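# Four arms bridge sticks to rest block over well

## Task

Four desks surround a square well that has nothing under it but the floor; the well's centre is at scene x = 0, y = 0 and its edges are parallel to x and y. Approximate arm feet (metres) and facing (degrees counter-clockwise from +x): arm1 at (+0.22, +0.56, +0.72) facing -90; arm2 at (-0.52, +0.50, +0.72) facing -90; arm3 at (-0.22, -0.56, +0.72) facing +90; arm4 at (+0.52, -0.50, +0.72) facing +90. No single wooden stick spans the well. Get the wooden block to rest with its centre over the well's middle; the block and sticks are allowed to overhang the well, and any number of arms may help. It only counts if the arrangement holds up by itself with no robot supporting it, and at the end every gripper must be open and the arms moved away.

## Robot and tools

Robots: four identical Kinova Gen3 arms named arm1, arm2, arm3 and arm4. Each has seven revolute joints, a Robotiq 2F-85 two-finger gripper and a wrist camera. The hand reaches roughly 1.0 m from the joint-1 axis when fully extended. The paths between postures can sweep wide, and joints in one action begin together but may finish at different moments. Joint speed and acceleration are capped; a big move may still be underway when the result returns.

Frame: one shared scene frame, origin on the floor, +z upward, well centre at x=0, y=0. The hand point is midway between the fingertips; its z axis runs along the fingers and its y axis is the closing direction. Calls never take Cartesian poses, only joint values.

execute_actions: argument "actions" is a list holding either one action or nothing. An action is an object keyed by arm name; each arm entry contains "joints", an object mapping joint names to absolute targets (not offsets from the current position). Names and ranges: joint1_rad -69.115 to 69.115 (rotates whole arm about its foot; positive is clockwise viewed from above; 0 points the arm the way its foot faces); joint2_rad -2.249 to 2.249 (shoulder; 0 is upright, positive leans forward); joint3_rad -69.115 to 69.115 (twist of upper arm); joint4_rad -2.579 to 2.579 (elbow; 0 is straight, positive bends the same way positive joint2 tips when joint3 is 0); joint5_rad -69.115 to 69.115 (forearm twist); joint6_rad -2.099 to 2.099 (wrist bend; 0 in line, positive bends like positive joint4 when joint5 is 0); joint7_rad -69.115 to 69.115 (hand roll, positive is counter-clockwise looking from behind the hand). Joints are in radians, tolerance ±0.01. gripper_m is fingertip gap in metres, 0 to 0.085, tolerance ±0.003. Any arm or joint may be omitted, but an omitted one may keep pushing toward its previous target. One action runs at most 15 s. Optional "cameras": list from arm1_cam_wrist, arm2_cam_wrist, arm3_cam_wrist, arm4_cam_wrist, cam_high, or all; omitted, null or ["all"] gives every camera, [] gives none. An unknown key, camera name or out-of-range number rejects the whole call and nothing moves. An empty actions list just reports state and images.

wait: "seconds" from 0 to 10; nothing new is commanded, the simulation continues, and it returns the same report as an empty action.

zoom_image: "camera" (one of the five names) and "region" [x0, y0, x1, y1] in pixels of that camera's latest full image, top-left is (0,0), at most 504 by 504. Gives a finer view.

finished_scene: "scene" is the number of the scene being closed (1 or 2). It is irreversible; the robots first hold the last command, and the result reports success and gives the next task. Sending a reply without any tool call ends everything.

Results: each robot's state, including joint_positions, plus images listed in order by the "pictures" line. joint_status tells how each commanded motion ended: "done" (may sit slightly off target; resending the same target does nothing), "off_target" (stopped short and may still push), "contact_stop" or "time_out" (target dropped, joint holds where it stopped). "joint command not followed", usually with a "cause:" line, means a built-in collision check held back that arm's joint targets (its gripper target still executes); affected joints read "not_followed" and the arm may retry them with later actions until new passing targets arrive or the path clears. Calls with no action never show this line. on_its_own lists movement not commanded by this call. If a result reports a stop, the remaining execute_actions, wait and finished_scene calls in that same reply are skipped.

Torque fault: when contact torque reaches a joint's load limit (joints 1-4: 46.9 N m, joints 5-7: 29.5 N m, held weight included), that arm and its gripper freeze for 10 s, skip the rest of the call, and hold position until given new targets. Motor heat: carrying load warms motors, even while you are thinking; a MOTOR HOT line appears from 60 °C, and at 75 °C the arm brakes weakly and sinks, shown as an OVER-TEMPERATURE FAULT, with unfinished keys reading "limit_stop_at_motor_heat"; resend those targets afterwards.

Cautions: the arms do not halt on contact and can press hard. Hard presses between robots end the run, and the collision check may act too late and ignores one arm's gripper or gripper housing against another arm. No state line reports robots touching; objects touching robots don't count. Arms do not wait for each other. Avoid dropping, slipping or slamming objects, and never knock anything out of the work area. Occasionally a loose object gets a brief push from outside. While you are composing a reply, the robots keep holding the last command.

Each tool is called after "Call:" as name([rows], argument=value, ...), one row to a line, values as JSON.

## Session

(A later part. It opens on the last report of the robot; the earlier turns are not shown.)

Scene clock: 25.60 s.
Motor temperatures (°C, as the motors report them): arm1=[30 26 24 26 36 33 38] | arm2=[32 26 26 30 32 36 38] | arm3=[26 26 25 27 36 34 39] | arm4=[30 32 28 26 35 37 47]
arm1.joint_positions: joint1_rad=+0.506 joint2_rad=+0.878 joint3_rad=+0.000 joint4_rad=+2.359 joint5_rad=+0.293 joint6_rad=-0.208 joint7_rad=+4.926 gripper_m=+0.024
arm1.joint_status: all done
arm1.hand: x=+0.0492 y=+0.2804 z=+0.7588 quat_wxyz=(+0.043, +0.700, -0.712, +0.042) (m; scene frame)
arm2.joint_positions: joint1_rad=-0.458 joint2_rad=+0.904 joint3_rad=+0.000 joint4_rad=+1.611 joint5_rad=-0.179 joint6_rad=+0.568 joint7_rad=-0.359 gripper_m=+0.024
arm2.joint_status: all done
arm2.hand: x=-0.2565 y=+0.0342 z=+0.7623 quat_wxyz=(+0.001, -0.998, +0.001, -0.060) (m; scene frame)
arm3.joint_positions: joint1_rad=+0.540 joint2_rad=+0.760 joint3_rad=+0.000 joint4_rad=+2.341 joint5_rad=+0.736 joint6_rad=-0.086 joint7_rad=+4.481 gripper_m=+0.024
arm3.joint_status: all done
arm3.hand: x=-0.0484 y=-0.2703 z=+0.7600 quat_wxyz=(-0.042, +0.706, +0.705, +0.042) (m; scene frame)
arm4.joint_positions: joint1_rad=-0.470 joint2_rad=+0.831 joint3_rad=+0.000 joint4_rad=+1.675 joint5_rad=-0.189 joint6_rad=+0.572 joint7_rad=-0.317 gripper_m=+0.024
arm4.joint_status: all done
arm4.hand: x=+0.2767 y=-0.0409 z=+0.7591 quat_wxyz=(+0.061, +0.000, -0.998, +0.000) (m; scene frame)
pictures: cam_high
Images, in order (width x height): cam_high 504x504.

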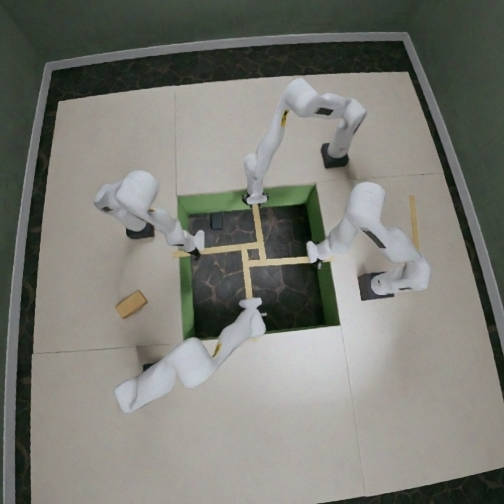

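Call:
execute_actions([
  {"arm1":{"joints":{"gripper_m":0.06}},"arm2":{"joints":{"gripper_m":0.06}},"arm3":{"joints":{"gripper_m":0.06}},"arm4":{"joints":{"gripper_m":0.06}}},
], cameras=[])

Call:
execute_actions([
  {"arm1":{"joints":{"joint2_rad":0.5,"joint6_rad":0.1}},"arm2":{"joints":{"joint2_rad":0.6,"joint6_rad":0.85}},"arm3":{"joints":{"joint2_rad":0.4,"joint5_rad":0.3,"joint6_rad":0.3,"joint7_rad":4.9,"gripper_m":0.085}},"arm4":{"joints":{"joint2_rad":0.55,"joint6_rad":0.85}}},
], cameras=[])

Call:
execute_actions([
  {"arm1":{"joints":{"joint1_rad":-0.6,"joint2_rad":0.0,"joint6_rad":0.7}},"arm2":{"joints":{"joint1_rad":0.5,"joint2_rad":0.1}},"arm3":{"joints":{"joint1_rad":1.642,"joint2_rad":0.457,"joint4_rad":2.006,"joint5_rad":0,"joint6_rad":0.679,"joint7_rad":3.65}},"arm4":{"joints":{"joint1_rad":0.7,"joint2_rad":0.2}}},
], cameras=["cam_high","arm3_cam_wrist"])

Scene clock: 26.87 s.
Motor temperatures (°C, as the motors report them): arm1=[30 26 24 26 36 33 38] | arm2=[32 26 26 30 32 36 38] | arm3=[26 26 25 27 36 34 39] | arm4=[30 32 28 26 35 37 47]
arm1.joint_positions: joint1_rad=+0.506 joint2_rad=+0.878 joint3_rad=+0.000 joint4_rad=+2.359 joint5_rad=+0.293 joint6_rad=-0.208 joint7_rad=+4.926 gripper_m=+0.060
arm1.joint_status: all done
arm1.hand: x=+0.0491 y=+0.2800 z=+0.7590 quat_wxyz=(+0.044, +0.700, -0.712, +0.043) (m; scene frame)
arm2.joint_positions: joint1_rad=-0.458 joint2_rad=+0.903 joint3_rad=+0.000 joint4_rad=+1.611 joint5_rad=-0.179 joint6_rad=+0.568 joint7_rad=-0.359 gripper_m=+0.060
arm2.joint_status: all done
arm2.hand: x=-0.2563 y=+0.0340 z=+0.7627 quat_wxyz=(+0.000, -0.998, +0.001, -0.061) (m; scene frame)
arm3.joint_positions: joint1_rad=+0.540 joint2_rad=+0.760 joint3_rad=+0.000 joint4_rad=+2.341 joint5_rad=+0.736 joint6_rad=-0.086 joint7_rad=+4.481 gripper_m=+0.060
arm3.joint_status: all done
arm3.hand: x=-0.0483 y=-0.2702 z=+0.7601 quat_wxyz=(-0.042, +0.706, +0.705, +0.042) (m; scene frame)
arm4.joint_positions: joint1_rad=-0.470 joint2_rad=+0.831 joint3_rad=+0.000 joint4_rad=+1.675 joint5_rad=-0.189 joint6_rad=+0.572 joint7_rad=-0.317 gripper_m=+0.060
arm4.joint_status: all done
arm4.hand: x=+0.2767 y=-0.0408 z=+0.7591 quat_wxyz=(+0.061, +0.000, -0.998, +0.000) (m; scene frame)
pictures: none
No camera images: the call's "cameras" was empty. Leave "cameras" out to get every camera's image.

Scene clock: 28.50 s.
Motor temperatures (°C, as the motors report them): arm1=[30 26 24 26 36 33 38] | arm2=[32 26 26 30 32 36 38] | arm3=[26 26 25 27 36 34 39] | arm4=[30 32 28 26 35 37 47]
arm1.joint_positions: joint1_rad=+0.506 joint2_rad=+0.500 joint3_rad=+0.000 joint4_rad=+2.359 joint5_rad=+0.293 joint6_rad=+0.100 joint7_rad=+4.926 gripper_m=+0.060
arm1.joint_status: all done
arm1.hand: x=+0.0150 y=+0.2757 z=+0.8739 quat_wxyz=(+0.095, +0.697, -0.710, +0.011) (m; scene frame)
arm2.joint_positions: joint1_rad=-0.458 joint2_rad=+0.600 joint3_rad=+0.000 joint4_rad=+1.611 joint5_rad=-0.179 joint6_rad=+0.850 joint7_rad=-0.359 gripper_m=+0.060
arm2.joint_status: all done
arm2.hand: x=-0.2558 y=+0.0541 z=+0.9182 quat_wxyz=(-0.001, -0.996, -0.016, -0.082) (m; scene frame)
arm3.joint_positions: joint1_rad=+0.540 joint2_rad=+0.400 joint3_rad=+0.000 joint4_rad=+2.341 joint5_rad=+0.300 joint6_rad=+0.300 joint7_rad=+4.900 gripper_m=+0.085
arm3.joint_status: all done
arm3.hand: x=-0.0153 y=-0.3041 z=+0.8682 quat_wxyz=(+0.025, +0.718, +0.692, +0.066) (m; scene frame)
arm4.joint_positions: joint1_rad=-0.470 joint2_rad=+0.550 joint3_rad=+0.000 joint4_rad=+1.675 joint5_rad=-0.189 joint6_rad=+0.850 joint7_rad=-0.317 gripper_m=+0.060
arm4.joint_status: all done
arm4.hand: x=+0.2778 y=-0.0681 z=+0.8979 quat_wxyz=(+0.079, +0.018, -0.997, +0.006) (m; scene frame)
pictures: none
No camera images: the call's "cameras" was empty. Leave "cameras" out to get every camera's image.

Scene clock: 31.07 s.
Motor temperatures (°C, as the motors report them): arm1=[30 26 24 26 36 33 38] | arm2=[32 26 26 30 32 36 38] | arm3=[26 26 25 27 36 34 39] | arm4=[30 32 28 26 35 37 47]
arm1.joint_positions: joint1_rad=-0.600 joint2_rad=+0.000 joint3_rad=+0.000 joint4_rad=+2.359 joint5_rad=+0.293 joint6_rad=+0.700 joint7_rad=+4.926 gripper_m=+0.060
arm1.joint_status: all done
arm1.hand: x=+0.2885 y=+0.3034 z=+1.0052 quat_wxyz=(+0.106, +0.956, -0.272, -0.023) (m; scene frame)
arm2.joint_positions: joint1_rad=+0.500 joint2_rad=+0.100 joint3_rad=+0.000 joint4_rad=+1.611 joint5_rad=-0.179 joint6_rad=+0.850 joint7_rad=-0.359 gripper_m=+0.060
arm2.joint_status: all done
arm2.hand: x=-0.7363 y=+0.0160 z=+1.1813 quat_wxyz=(-0.282, -0.864, +0.412, -0.067) (m; scene frame)
arm3.joint_positions: joint1_rad=+1.642 joint2_rad=+0.457 joint3_rad=+0.000 joint4_rad=+2.006 joint5_rad=+0.000 joint6_rad=+0.679 joint7_rad=+3.650 gripper_m=+0.085
arm3.joint_status: all done
arm3.hand: x=+0.1648 y=-0.5994 z=+0.8997 quat_wxyz=(+0.000, +0.852, -0.523, -0.001) (m; scene frame)
arm4.joint_positions: joint1_rad=+0.700 joint2_rad=+0.200 joint3_rad=+0.000 joint4_rad=+1.675 joint5_rad=-0.189 joint6_rad=+0.850 joint7_rad=-0.317 gripper_m=+0.060
arm4.joint_status: all done
arm4.hand: x=+0.8320 y=-0.0904 z=+1.0768 quat_wxyz=(+0.037, -0.513, -0.831, -0.211) (m; scene frame)
pictures: arm3_cam_wrist, cam_high
Images, in order (width x height): arm3_cam_wrist 504x504, cam_high 504x504.

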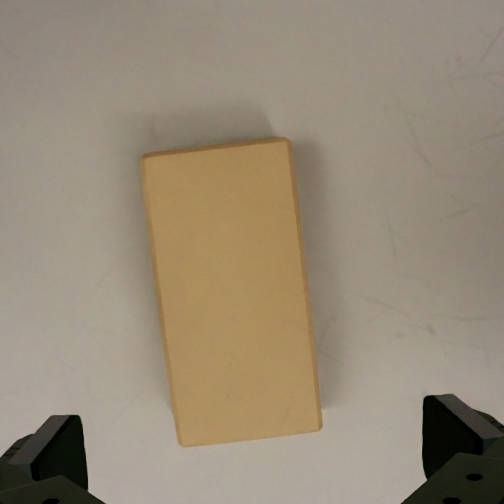

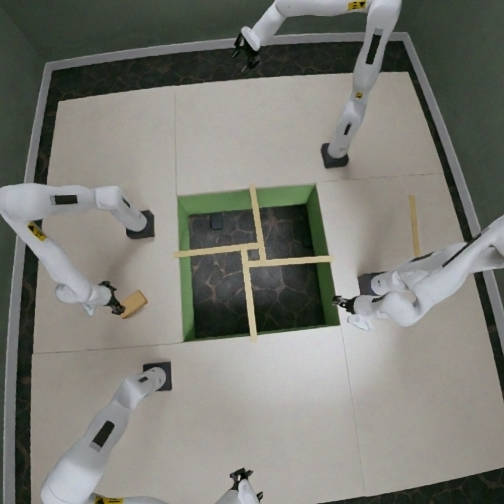

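Call:
execute_actions([
  {"arm3":{"joints":{"joint1_rad":1.696,"joint2_rad":0.712,"joint4_rad":2.0,"joint6_rad":0.43,"joint7_rad":3.774}}},
], cameras=["cam_high","arm3_cam_wrist"])

Call:
zoom_image(camera="cam_high", region=[80, 170, 350, 360])

Scene clock: 32.67 s.
Motor temperatures (°C, as the motors report them): arm1=[30 26 24 26 36 33 38] | arm2=[32 26 26 30 32 36 38] | arm3=[26 26 25 27 36 34 39] | arm4=[30 32 28 26 35 37 47]
arm1.joint_positions: joint1_rad=-0.600 joint2_rad=+0.000 joint3_rad=+0.000 joint4_rad=+2.359 joint5_rad=+0.293 joint6_rad=+0.700 joint7_rad=+4.926 gripper_m=+0.060
arm1.joint_status: not commanded
arm1.hand: x=+0.2885 y=+0.3034 z=+1.0052 quat_wxyz=(+0.106, +0.956, -0.272, -0.023) (m; scene frame)
arm2.joint_positions: joint1_rad=+0.500 joint2_rad=+0.100 joint3_rad=+0.000 joint4_rad=+1.611 joint5_rad=-0.179 joint6_rad=+0.850 joint7_rad=-0.359 gripper_m=+0.060
arm2.joint_status: not commanded
arm2.hand: x=-0.7363 y=+0.0160 z=+1.1813 quat_wxyz=(-0.282, -0.864, +0.412, -0.067) (m; scene frame)
arm3.joint_positions: joint1_rad=+1.696 joint2_rad=+0.712 joint3_rad=+0.000 joint4_rad=+2.000 joint5_rad=+0.000 joint6_rad=+0.430 joint7_rad=+3.774 gripper_m=+0.085
arm3.joint_status: all done
arm3.hand: x=+0.1848 y=-0.6220 z=+0.7996 quat_wxyz=(+0.000, +0.870, -0.493, -0.001) (m; scene frame)
arm4.joint_positions: joint1_rad=+0.700 joint2_rad=+0.200 joint3_rad=+0.000 joint4_rad=+1.675 joint5_rad=-0.189 joint6_rad=+0.850 joint7_rad=-0.317 gripper_m=+0.060
arm4.joint_status: not commanded
arm4.hand: x=+0.8321 y=-0.0904 z=+1.0768 quat_wxyz=(+0.037, -0.513, -0.831, -0.211) (m; scene frame)
pictures: arm3_cam_wrist, cam_high
Images, in order (width x height): arm3_cam_wrist 504x504, cam_high 504x504.

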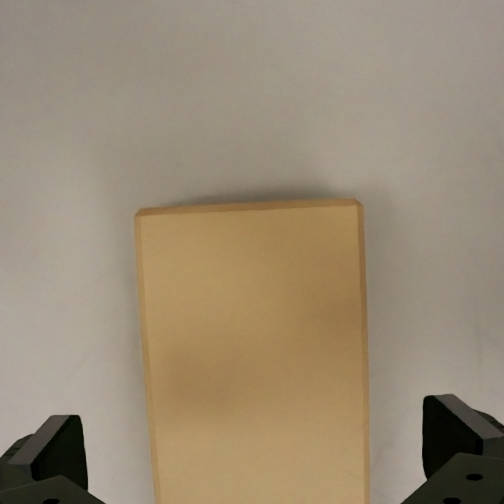

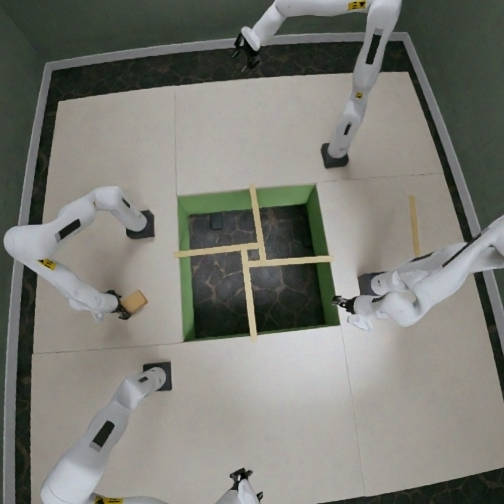

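Region (80, 170, 350, 360) of cam_high's 504x504 image, scaled by 1.867, with more detail than that image has; it fills the top 355 rows of this view, and the rest is white.

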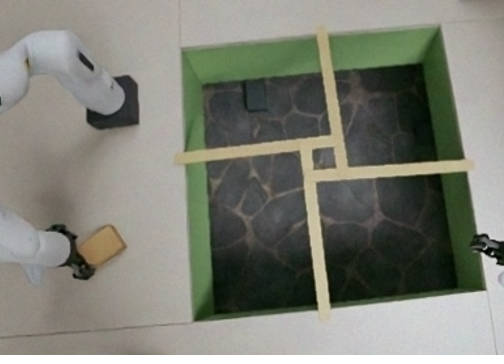

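Call:
execute_actions([
  {"arm3":{"joints":{"joint2_rad":0.838,"joint4_rad":2.003,"joint6_rad":0.301}}},
], cameras=[])

Call:
execute_actions([
  {"arm3":{"joints":{"gripper_m":0.05}}},
], cameras=["arm3_cam_wrist"])

Call:
execute_actions([
  {"arm3":{"joints":{"joint2_rad":0.6,"joint6_rad":0.54}}},
], cameras=[])

Call:
execute_actions([
  {"arm3":{"joints":{"joint1_rad":0.36,"joint2_rad":0.922,"joint4_rad":1.218,"joint6_rad":1.002,"joint7_rad":1.898}}},
], cameras=["cam_high","arm3_cam_wrist"])

Call:
zoom_image(camera="cam_high", region=[200, 200, 310, 310])

Scene clock: 34.20 s.
Motor temperatures (°C, as the motors report them): arm1=[30 26 24 26 36 33 38] | arm2=[32 26 26 30 32 36 38] | arm3=[26 26 25 27 36 34 39] | arm4=[30 32 28 26 35 37 47]
arm1.joint_positions: joint1_rad=-0.600 joint2_rad=+0.000 joint3_rad=+0.000 joint4_rad=+2.359 joint5_rad=+0.293 joint6_rad=+0.700 joint7_rad=+4.926 gripper_m=+0.060
arm1.joint_status: not commanded
arm1.hand: x=+0.2885 y=+0.3034 z=+1.0052 quat_wxyz=(+0.106, +0.956, -0.272, -0.023) (m; scene frame)
arm2.joint_positions: joint1_rad=+0.500 joint2_rad=+0.100 joint3_rad=+0.000 joint4_rad=+1.611 joint5_rad=-0.179 joint6_rad=+0.850 joint7_rad=-0.359 gripper_m=+0.060
arm2.joint_status: not commanded
arm2.hand: x=-0.7363 y=+0.0160 z=+1.1813 quat_wxyz=(-0.282, -0.864, +0.412, -0.067) (m; scene frame)
arm3.joint_positions: joint1_rad=+1.696 joint2_rad=+0.838 joint3_rad=+0.000 joint4_rad=+2.003 joint5_rad=+0.000 joint6_rad=+0.301 joint7_rad=+3.774 gripper_m=+0.085
arm3.joint_status: all done
arm3.hand: x=+0.1847 y=-0.6221 z=+0.7481 quat_wxyz=(+0.000, +0.870, -0.493, -0.001) (m; scene frame)
arm4.joint_positions: joint1_rad=+0.700 joint2_rad=+0.200 joint3_rad=+0.000 joint4_rad=+1.675 joint5_rad=-0.189 joint6_rad=+0.850 joint7_rad=-0.317 gripper_m=+0.060
arm4.joint_status: not commanded
arm4.hand: x=+0.8321 y=-0.0904 z=+1.0768 quat_wxyz=(+0.037, -0.513, -0.831, -0.211) (m; scene frame)
pictures: none
No camera images: the call's "cameras" was empty. Leave "cameras" out to get every camera's image.

Scene clock: 34.97 s.
Motor temperatures (°C, as the motors report them): arm1=[30 26 24 26 36 33 38] | arm2=[32 26 26 30 32 36 38] | arm3=[26 26 25 27 36 34 39] | arm4=[30 32 28 26 35 37 47]
arm1.joint_positions: joint1_rad=-0.600 joint2_rad=+0.000 joint3_rad=+0.000 joint4_rad=+2.359 joint5_rad=+0.293 joint6_rad=+0.700 joint7_rad=+4.926 gripper_m=+0.060
arm1.joint_status: not commanded
arm1.hand: x=+0.2885 y=+0.3034 z=+1.0052 quat_wxyz=(+0.106, +0.956, -0.272, -0.023) (m; scene frame)
arm2.joint_positions: joint1_rad=+0.500 joint2_rad=+0.100 joint3_rad=+0.000 joint4_rad=+1.611 joint5_rad=-0.179 joint6_rad=+0.850 joint7_rad=-0.359 gripper_m=+0.060
arm2.joint_status: not commanded
arm2.hand: x=-0.7363 y=+0.0160 z=+1.1813 quat_wxyz=(-0.282, -0.864, +0.412, -0.067) (m; scene frame)
arm3.joint_positions: joint1_rad=+1.696 joint2_rad=+0.835 joint3_rad=+0.000 joint4_rad=+2.004 joint5_rad=+0.000 joint6_rad=+0.303 joint7_rad=+3.774 gripper_m=+0.067
arm3.joint_status: gripper_m off_target (ended at +0.067, target +0.050)
arm3.hand: x=+0.1844 y=-0.6223 z=+0.7491 quat_wxyz=(+0.001, +0.870, -0.493, -0.001) (m; scene frame)
arm4.joint_positions: joint1_rad=+0.700 joint2_rad=+0.200 joint3_rad=+0.000 joint4_rad=+1.675 joint5_rad=-0.189 joint6_rad=+0.850 joint7_rad=-0.317 gripper_m=+0.060
arm4.joint_status: not commanded
arm4.hand: x=+0.8321 y=-0.0904 z=+1.0768 quat_wxyz=(+0.037, -0.513, -0.831, -0.211) (m; scene frame)
pictures: arm3_cam_wrist
Images, in order (width x height): arm3_cam_wrist 504x504.

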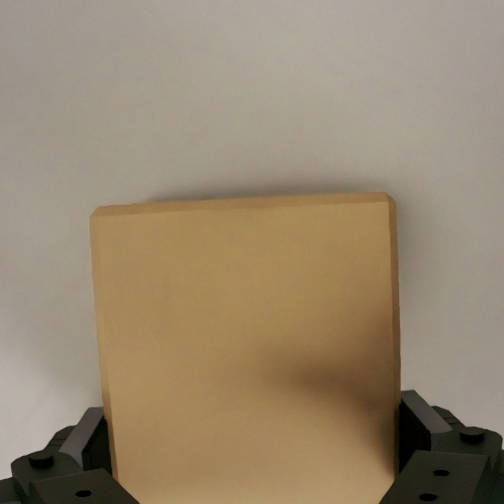

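Scene clock: 36.33 s.
Motor temperatures (°C, as the motors report them): arm1=[30 26 24 26 36 33 38] | arm2=[32 26 26 30 32 36 38] | arm3=[26 26 25 27 36 34 39] | arm4=[30 32 28 26 35 37 47]
arm1.joint_positions: joint1_rad=-0.600 joint2_rad=+0.000 joint3_rad=+0.000 joint4_rad=+2.359 joint5_rad=+0.293 joint6_rad=+0.700 joint7_rad=+4.926 gripper_m=+0.060
arm1.joint_status: not commanded
arm1.hand: x=+0.2885 y=+0.3034 z=+1.0052 quat_wxyz=(+0.106, +0.956, -0.272, -0.023) (m; scene frame)
arm2.joint_positions: joint1_rad=+0.500 joint2_rad=+0.100 joint3_rad=+0.000 joint4_rad=+1.611 joint5_rad=-0.179 joint6_rad=+0.850 joint7_rad=-0.359 gripper_m=+0.060
arm2.joint_status: not commanded
arm2.hand: x=-0.7363 y=+0.0160 z=+1.1813 quat_wxyz=(-0.282, -0.864, +0.412, -0.067) (m; scene frame)
arm3.joint_positions: joint1_rad=+1.696 joint2_rad=+0.601 joint3_rad=+0.000 joint4_rad=+2.003 joint5_rad=+0.000 joint6_rad=+0.540 joint7_rad=+3.774 gripper_m=+0.067
arm3.joint_status: all done
arm3.hand: x=+0.1769 y=-0.6213 z=+0.8436 quat_wxyz=(+0.001, +0.870, -0.493, -0.002) (m; scene frame)
arm4.joint_positions: joint1_rad=+0.700 joint2_rad=+0.200 joint3_rad=+0.000 joint4_rad=+1.675 joint5_rad=-0.189 joint6_rad=+0.850 joint7_rad=-0.317 gripper_m=+0.060
arm4.joint_status: not commanded
arm4.hand: x=+0.8321 y=-0.0904 z=+1.0768 quat_wxyz=(+0.037, -0.513, -0.831, -0.211) (m; scene frame)
pictures: none
No camera images: the call's "cameras" was empty. Leave "cameras" out to get every camera's image.

Scene clock: 39.10 s.
Motor temperatures (°C, as the motors report them): arm1=[30 26 24 26 36 33 38] | arm2=[32 26 26 30 32 36 38] | arm3=[26 26 25 27 36 34 39] | arm4=[30 32 28 26 35 37 47]
arm1.joint_positions: joint1_rad=-0.600 joint2_rad=+0.000 joint3_rad=+0.000 joint4_rad=+2.359 joint5_rad=+0.293 joint6_rad=+0.700 joint7_rad=+4.926 gripper_m=+0.060
arm1.joint_status: not commanded
arm1.hand: x=+0.2885 y=+0.3034 z=+1.0052 quat_wxyz=(+0.106, +0.956, -0.272, -0.023) (m; scene frame)
arm2.joint_positions: joint1_rad=+0.500 joint2_rad=+0.100 joint3_rad=+0.000 joint4_rad=+1.611 joint5_rad=-0.179 joint6_rad=+0.850 joint7_rad=-0.359 gripper_m=+0.060
arm2.joint_status: not commanded
arm2.hand: x=-0.7363 y=+0.0160 z=+1.1813 quat_wxyz=(-0.282, -0.864, +0.412, -0.067) (m; scene frame)
arm3.joint_positions: joint1_rad=+0.360 joint2_rad=+0.924 joint3_rad=+0.000 joint4_rad=+1.219 joint5_rad=+0.000 joint6_rad=+1.002 joint7_rad=+1.898 gripper_m=+0.067
arm3.joint_status: all done
arm3.hand: x=-0.0010 y=-0.0006 z=+0.8503 quat_wxyz=(+0.002, +0.707, -0.707, +0.000) (m; scene frame)
arm4.joint_positions: joint1_rad=+0.700 joint2_rad=+0.200 joint3_rad=+0.000 joint4_rad=+1.675 joint5_rad=-0.189 joint6_rad=+0.850 joint7_rad=-0.317 gripper_m=+0.060
arm4.joint_status: not commanded
arm4.hand: x=+0.8321 y=-0.0904 z=+1.0768 quat_wxyz=(+0.037, -0.513, -0.831, -0.211) (m; scene frame)
pictures: arm3_cam_wrist, cam_high
Images, in order (width x height): arm3_cam_wrist 504x504, cam_high 504x504.

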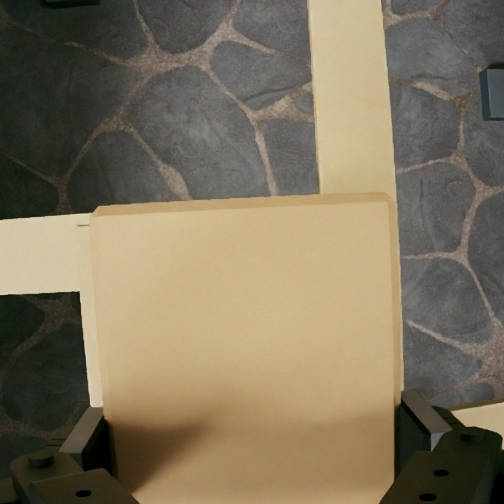

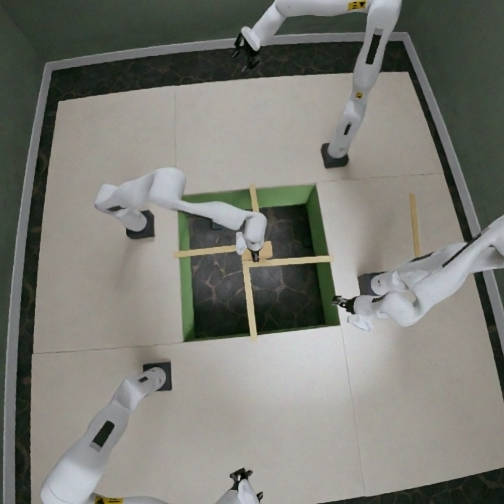

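Region (200, 200, 310, 310) of cam_high's 504x504 image, scaled by 4.582, with more detail than that image has.

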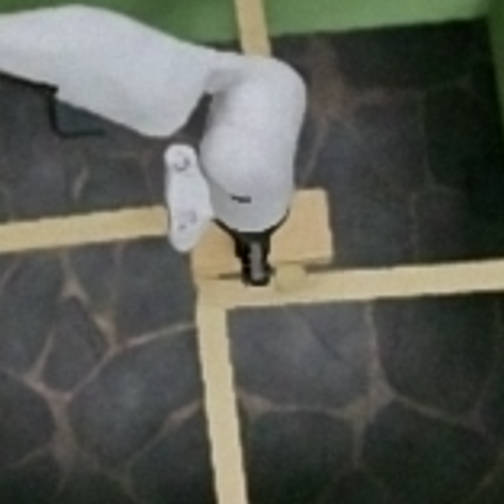

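Call:
execute_actions([
  {"arm3":{"joints":{"joint1_rad":0.366,"joint2_rad":0.966,"joint4_rad":1.272,"joint6_rad":0.902,"joint7_rad":1.904}}},
], cameras=["arm3_cam_wrist"])

Call:
execute_actions([
  {"arm3":{"joints":{"joint2_rad":0.978,"joint6_rad":0.89}}},
], cameras=["arm3_cam_wrist"])

Scene clock: 40.20 s.
Motor temperatures (°C, as the motors report them): arm1=[30 26 24 26 36 33 38] | arm2=[32 26 26 30 32 36 38] | arm3=[26 26 25 27 36 34 39] | arm4=[30 32 28 26 35 37 47]
arm1.joint_positions: joint1_rad=-0.600 joint2_rad=+0.000 joint3_rad=+0.000 joint4_rad=+2.359 joint5_rad=+0.293 joint6_rad=+0.700 joint7_rad=+4.926 gripper_m=+0.060
arm1.joint_status: not commanded
arm1.hand: x=+0.2885 y=+0.3034 z=+1.0052 quat_wxyz=(+0.106, +0.956, -0.272, -0.023) (m; scene frame)
arm2.joint_positions: joint1_rad=+0.500 joint2_rad=+0.100 joint3_rad=+0.000 joint4_rad=+1.611 joint5_rad=-0.179 joint6_rad=+0.850 joint7_rad=-0.359 gripper_m=+0.060
arm2.joint_status: not commanded
arm2.hand: x=-0.7363 y=+0.0160 z=+1.1813 quat_wxyz=(-0.282, -0.864, +0.412, -0.067) (m; scene frame)
arm3.joint_positions: joint1_rad=+0.366 joint2_rad=+0.968 joint3_rad=+0.000 joint4_rad=+1.273 joint5_rad=+0.000 joint6_rad=+0.902 joint7_rad=+1.904 gripper_m=+0.067
arm3.joint_status: all done
arm3.hand: x=+0.0002 y=-0.0080 z=+0.8103 quat_wxyz=(+0.001, +0.707, -0.707, +0.000) (m; scene frame)
arm4.joint_positions: joint1_rad=+0.700 joint2_rad=+0.200 joint3_rad=+0.000 joint4_rad=+1.675 joint5_rad=-0.189 joint6_rad=+0.850 joint7_rad=-0.317 gripper_m=+0.060
arm4.joint_status: not commanded
arm4.hand: x=+0.8321 y=-0.0904 z=+1.0768 quat_wxyz=(+0.037, -0.513, -0.831, -0.211) (m; scene frame)
pictures: arm3_cam_wrist
Images, in order (width x height): arm3_cam_wrist 504x504.

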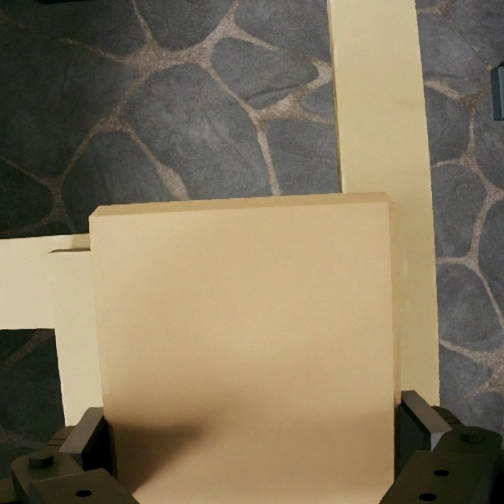

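Scene clock: 40.73 s.
Motor temperatures (°C, as the motors report them): arm1=[30 26 24 26 36 33 38] | arm2=[32 26 26 30 32 36 38] | arm3=[26 26 25 27 36 34 39] | arm4=[30 32 28 26 35 37 47]
arm1.joint_positions: joint1_rad=-0.600 joint2_rad=+0.000 joint3_rad=+0.000 joint4_rad=+2.359 joint5_rad=+0.293 joint6_rad=+0.700 joint7_rad=+4.926 gripper_m=+0.060
arm1.joint_status: not commanded
arm1.hand: x=+0.2885 y=+0.3034 z=+1.0052 quat_wxyz=(+0.106, +0.956, -0.272, -0.023) (m; scene frame)
arm2.joint_positions: joint1_rad=+0.500 joint2_rad=+0.100 joint3_rad=+0.000 joint4_rad=+1.611 joint5_rad=-0.179 joint6_rad=+0.850 joint7_rad=-0.359 gripper_m=+0.060
arm2.joint_status: not commanded
arm2.hand: x=-0.7363 y=+0.0160 z=+1.1813 quat_wxyz=(-0.282, -0.864, +0.412, -0.067) (m; scene frame)
arm3.joint_positions: joint1_rad=+0.366 joint2_rad=+0.980 joint3_rad=+0.000 joint4_rad=+1.273 joint5_rad=+0.000 joint6_rad=+0.890 joint7_rad=+1.904 gripper_m=+0.067
arm3.joint_status: all done
arm3.hand: x=+0.0003 y=-0.0075 z=+0.8032 quat_wxyz=(+0.001, +0.707, -0.707, +0.000) (m; scene frame)
arm4.joint_positions: joint1_rad=+0.700 joint2_rad=+0.200 joint3_rad=+0.000 joint4_rad=+1.675 joint5_rad=-0.189 joint6_rad=+0.850 joint7_rad=-0.317 gripper_m=+0.060
arm4.joint_status: not commanded
arm4.hand: x=+0.8321 y=-0.0904 z=+1.0768 quat_wxyz=(+0.037, -0.513, -0.831, -0.211) (m; scene frame)
pictures: arm3_cam_wrist
Images, in order (width x height): arm3_cam_wrist 504x504.

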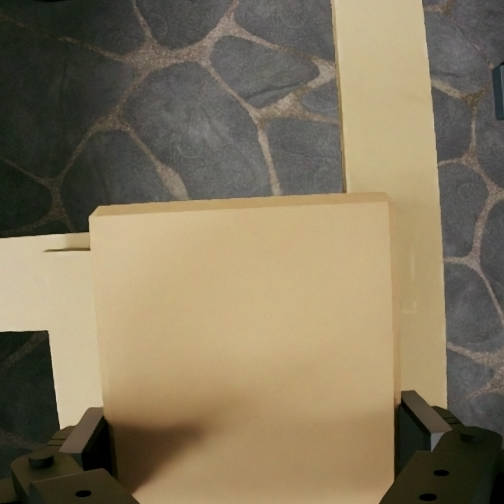

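Call:
execute_actions([
  {"arm3":{"joints":{"joint2_rad":0.99,"joint6_rad":0.878}}},
], cameras=["arm3_cam_wrist"])

Scene clock: 41.33 s.
Motor temperatures (°C, as the motors report them): arm1=[30 26 24 26 36 33 38] | arm2=[32 26 26 30 32 36 38] | arm3=[26 26 25 27 36 34 39] | arm4=[30 32 28 26 35 37 47]
arm1.joint_positions: joint1_rad=-0.600 joint2_rad=+0.000 joint3_rad=+0.000 joint4_rad=+2.359 joint5_rad=+0.293 joint6_rad=+0.700 joint7_rad=+4.926 gripper_m=+0.060
arm1.joint_status: not commanded
arm1.hand: x=+0.2885 y=+0.3034 z=+1.0052 quat_wxyz=(+0.106, +0.956, -0.272, -0.023) (m; scene frame)
arm2.joint_positions: joint1_rad=+0.500 joint2_rad=+0.100 joint3_rad=+0.000 joint4_rad=+1.611 joint5_rad=-0.179 joint6_rad=+0.850 joint7_rad=-0.359 gripper_m=+0.060
arm2.joint_status: not commanded
arm2.hand: x=-0.7363 y=+0.0160 z=+1.1813 quat_wxyz=(-0.282, -0.864, +0.412, -0.067) (m; scene frame)
arm3.joint_positions: joint1_rad=+0.366 joint2_rad=+0.986 joint3_rad=+0.000 joint4_rad=+1.272 joint5_rad=+0.000 joint6_rad=+0.881 joint7_rad=+1.904 gripper_m=+0.067
arm3.joint_status: all done
arm3.hand: x=+0.0006 y=-0.0059 z=+0.7999 quat_wxyz=(-0.001, +0.707, -0.707, -0.001) (m; scene frame)
arm4.joint_positions: joint1_rad=+0.700 joint2_rad=+0.200 joint3_rad=+0.000 joint4_rad=+1.675 joint5_rad=-0.189 joint6_rad=+0.850 joint7_rad=-0.317 gripper_m=+0.060
arm4.joint_status: not commanded
arm4.hand: x=+0.8321 y=-0.0904 z=+1.0768 quat_wxyz=(+0.037, -0.513, -0.831, -0.211) (m; scene frame)
pictures: arm3_cam_wrist
Images, in order (width x height): arm3_cam_wrist 504x504.

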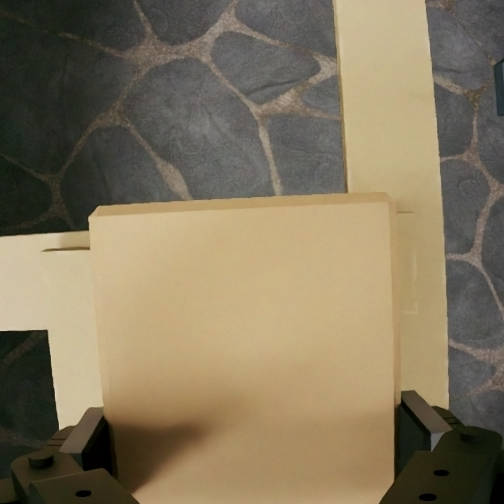

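Contact.

Call:
execute_actions([
  {"arm3":{"joints":{"gripper_m":0.085}}},
], cameras=[])

Call:
execute_actions([
  {"arm3":{"joints":{"joint2_rad":0.2,"joint6_rad":1.5}}},
], cameras=["cam_high"])

Scene clock: 42.33 s.
Motor temperatures (°C, as the motors report them): arm1=[30 26 24 26 36 33 38] | arm2=[32 26 26 30 32 36 38] | arm3=[26 26 25 27 36 34 39] | arm4=[30 32 28 26 35 37 47]
arm1.joint_positions: joint1_rad=-0.600 joint2_rad=+0.000 joint3_rad=+0.000 joint4_rad=+2.359 joint5_rad=+0.293 joint6_rad=+0.700 joint7_rad=+4.926 gripper_m=+0.060
arm1.joint_status: not commanded
arm1.hand: x=+0.2885 y=+0.3034 z=+1.0052 quat_wxyz=(+0.106, +0.956, -0.272, -0.023) (m; scene frame)
arm2.joint_positions: joint1_rad=+0.500 joint2_rad=+0.100 joint3_rad=+0.000 joint4_rad=+1.611 joint5_rad=-0.179 joint6_rad=+0.850 joint7_rad=-0.359 gripper_m=+0.060
arm2.joint_status: not commanded
arm2.hand: x=-0.7363 y=+0.0160 z=+1.1813 quat_wxyz=(-0.282, -0.864, +0.412, -0.067) (m; scene frame)
arm3.joint_positions: joint1_rad=+0.366 joint2_rad=+0.990 joint3_rad=+0.000 joint4_rad=+1.272 joint5_rad=+0.000 joint6_rad=+0.878 joint7_rad=+1.904 gripper_m=+0.085
arm3.joint_status: all done
arm3.hand: x=+0.0008 y=-0.0063 z=+0.7974 quat_wxyz=(+0.000, +0.707, -0.707, -0.001) (m; scene frame)
arm4.joint_positions: joint1_rad=+0.700 joint2_rad=+0.200 joint3_rad=+0.000 joint4_rad=+1.675 joint5_rad=-0.189 joint6_rad=+0.850 joint7_rad=-0.317 gripper_m=+0.060
arm4.joint_status: not commanded
arm4.hand: x=+0.8321 y=-0.0904 z=+1.0768 quat_wxyz=(+0.037, -0.513, -0.831, -0.211) (m; scene frame)
pictures: none
No camera images: the call's "cameras" was empty. Leave "cameras" out to get every camera's image.

Scene clock: 44.50 s.
Motor temperatures (°C, as the motors report them): arm1=[30 26 24 26 36 33 38] | arm2=[32 26 26 30 32 36 38] | arm3=[26 26 25 27 36 34 39] | arm4=[30 32 28 26 36 37 47]
arm1.joint_positions: joint1_rad=-0.600 joint2_rad=+0.000 joint3_rad=+0.000 joint4_rad=+2.359 joint5_rad=+0.293 joint6_rad=+0.700 joint7_rad=+4.926 gripper_m=+0.060
arm1.joint_status: not commanded
arm1.hand: x=+0.2885 y=+0.3034 z=+1.0052 quat_wxyz=(+0.106, +0.956, -0.272, -0.023) (m; scene frame)
arm2.joint_positions: joint1_rad=+0.500 joint2_rad=+0.100 joint3_rad=+0.000 joint4_rad=+1.611 joint5_rad=-0.179 joint6_rad=+0.850 joint7_rad=-0.359 gripper_m=+0.060
arm2.joint_status: not commanded
arm2.hand: x=-0.7363 y=+0.0160 z=+1.1813 quat_wxyz=(-0.282, -0.864, +0.412, -0.067) (m; scene frame)
arm3.joint_positions: joint1_rad=+0.366 joint2_rad=+0.200 joint3_rad=+0.000 joint4_rad=+1.272 joint5_rad=+0.000 joint6_rad=+1.500 joint7_rad=+1.904 gripper_m=+0.085
arm3.joint_status: all done
arm3.hand: x=-0.0464 y=-0.1437 z=+1.2147 quat_wxyz=(-0.076, +0.705, -0.705, -0.037) (m; scene frame)
arm4.joint_positions: joint1_rad=+0.700 joint2_rad=+0.200 joint3_rad=+0.000 joint4_rad=+1.675 joint5_rad=-0.189 joint6_rad=+0.850 joint7_rad=-0.317 gripper_m=+0.060
arm4.joint_status: not commanded
arm4.hand: x=+0.8321 y=-0.0904 z=+1.0768 quat_wxyz=(+0.037, -0.513, -0.831, -0.211) (m; scene frame)
pictures: cam_high
Images, in order (width x height): cam_high 504x504.

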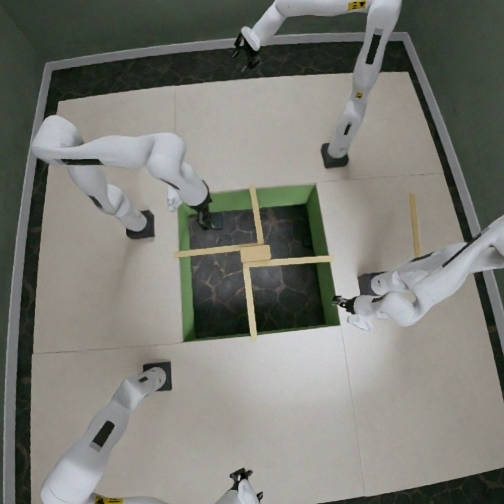

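Call:
finished_scene(scene=1)

The scene is finished: the task was done.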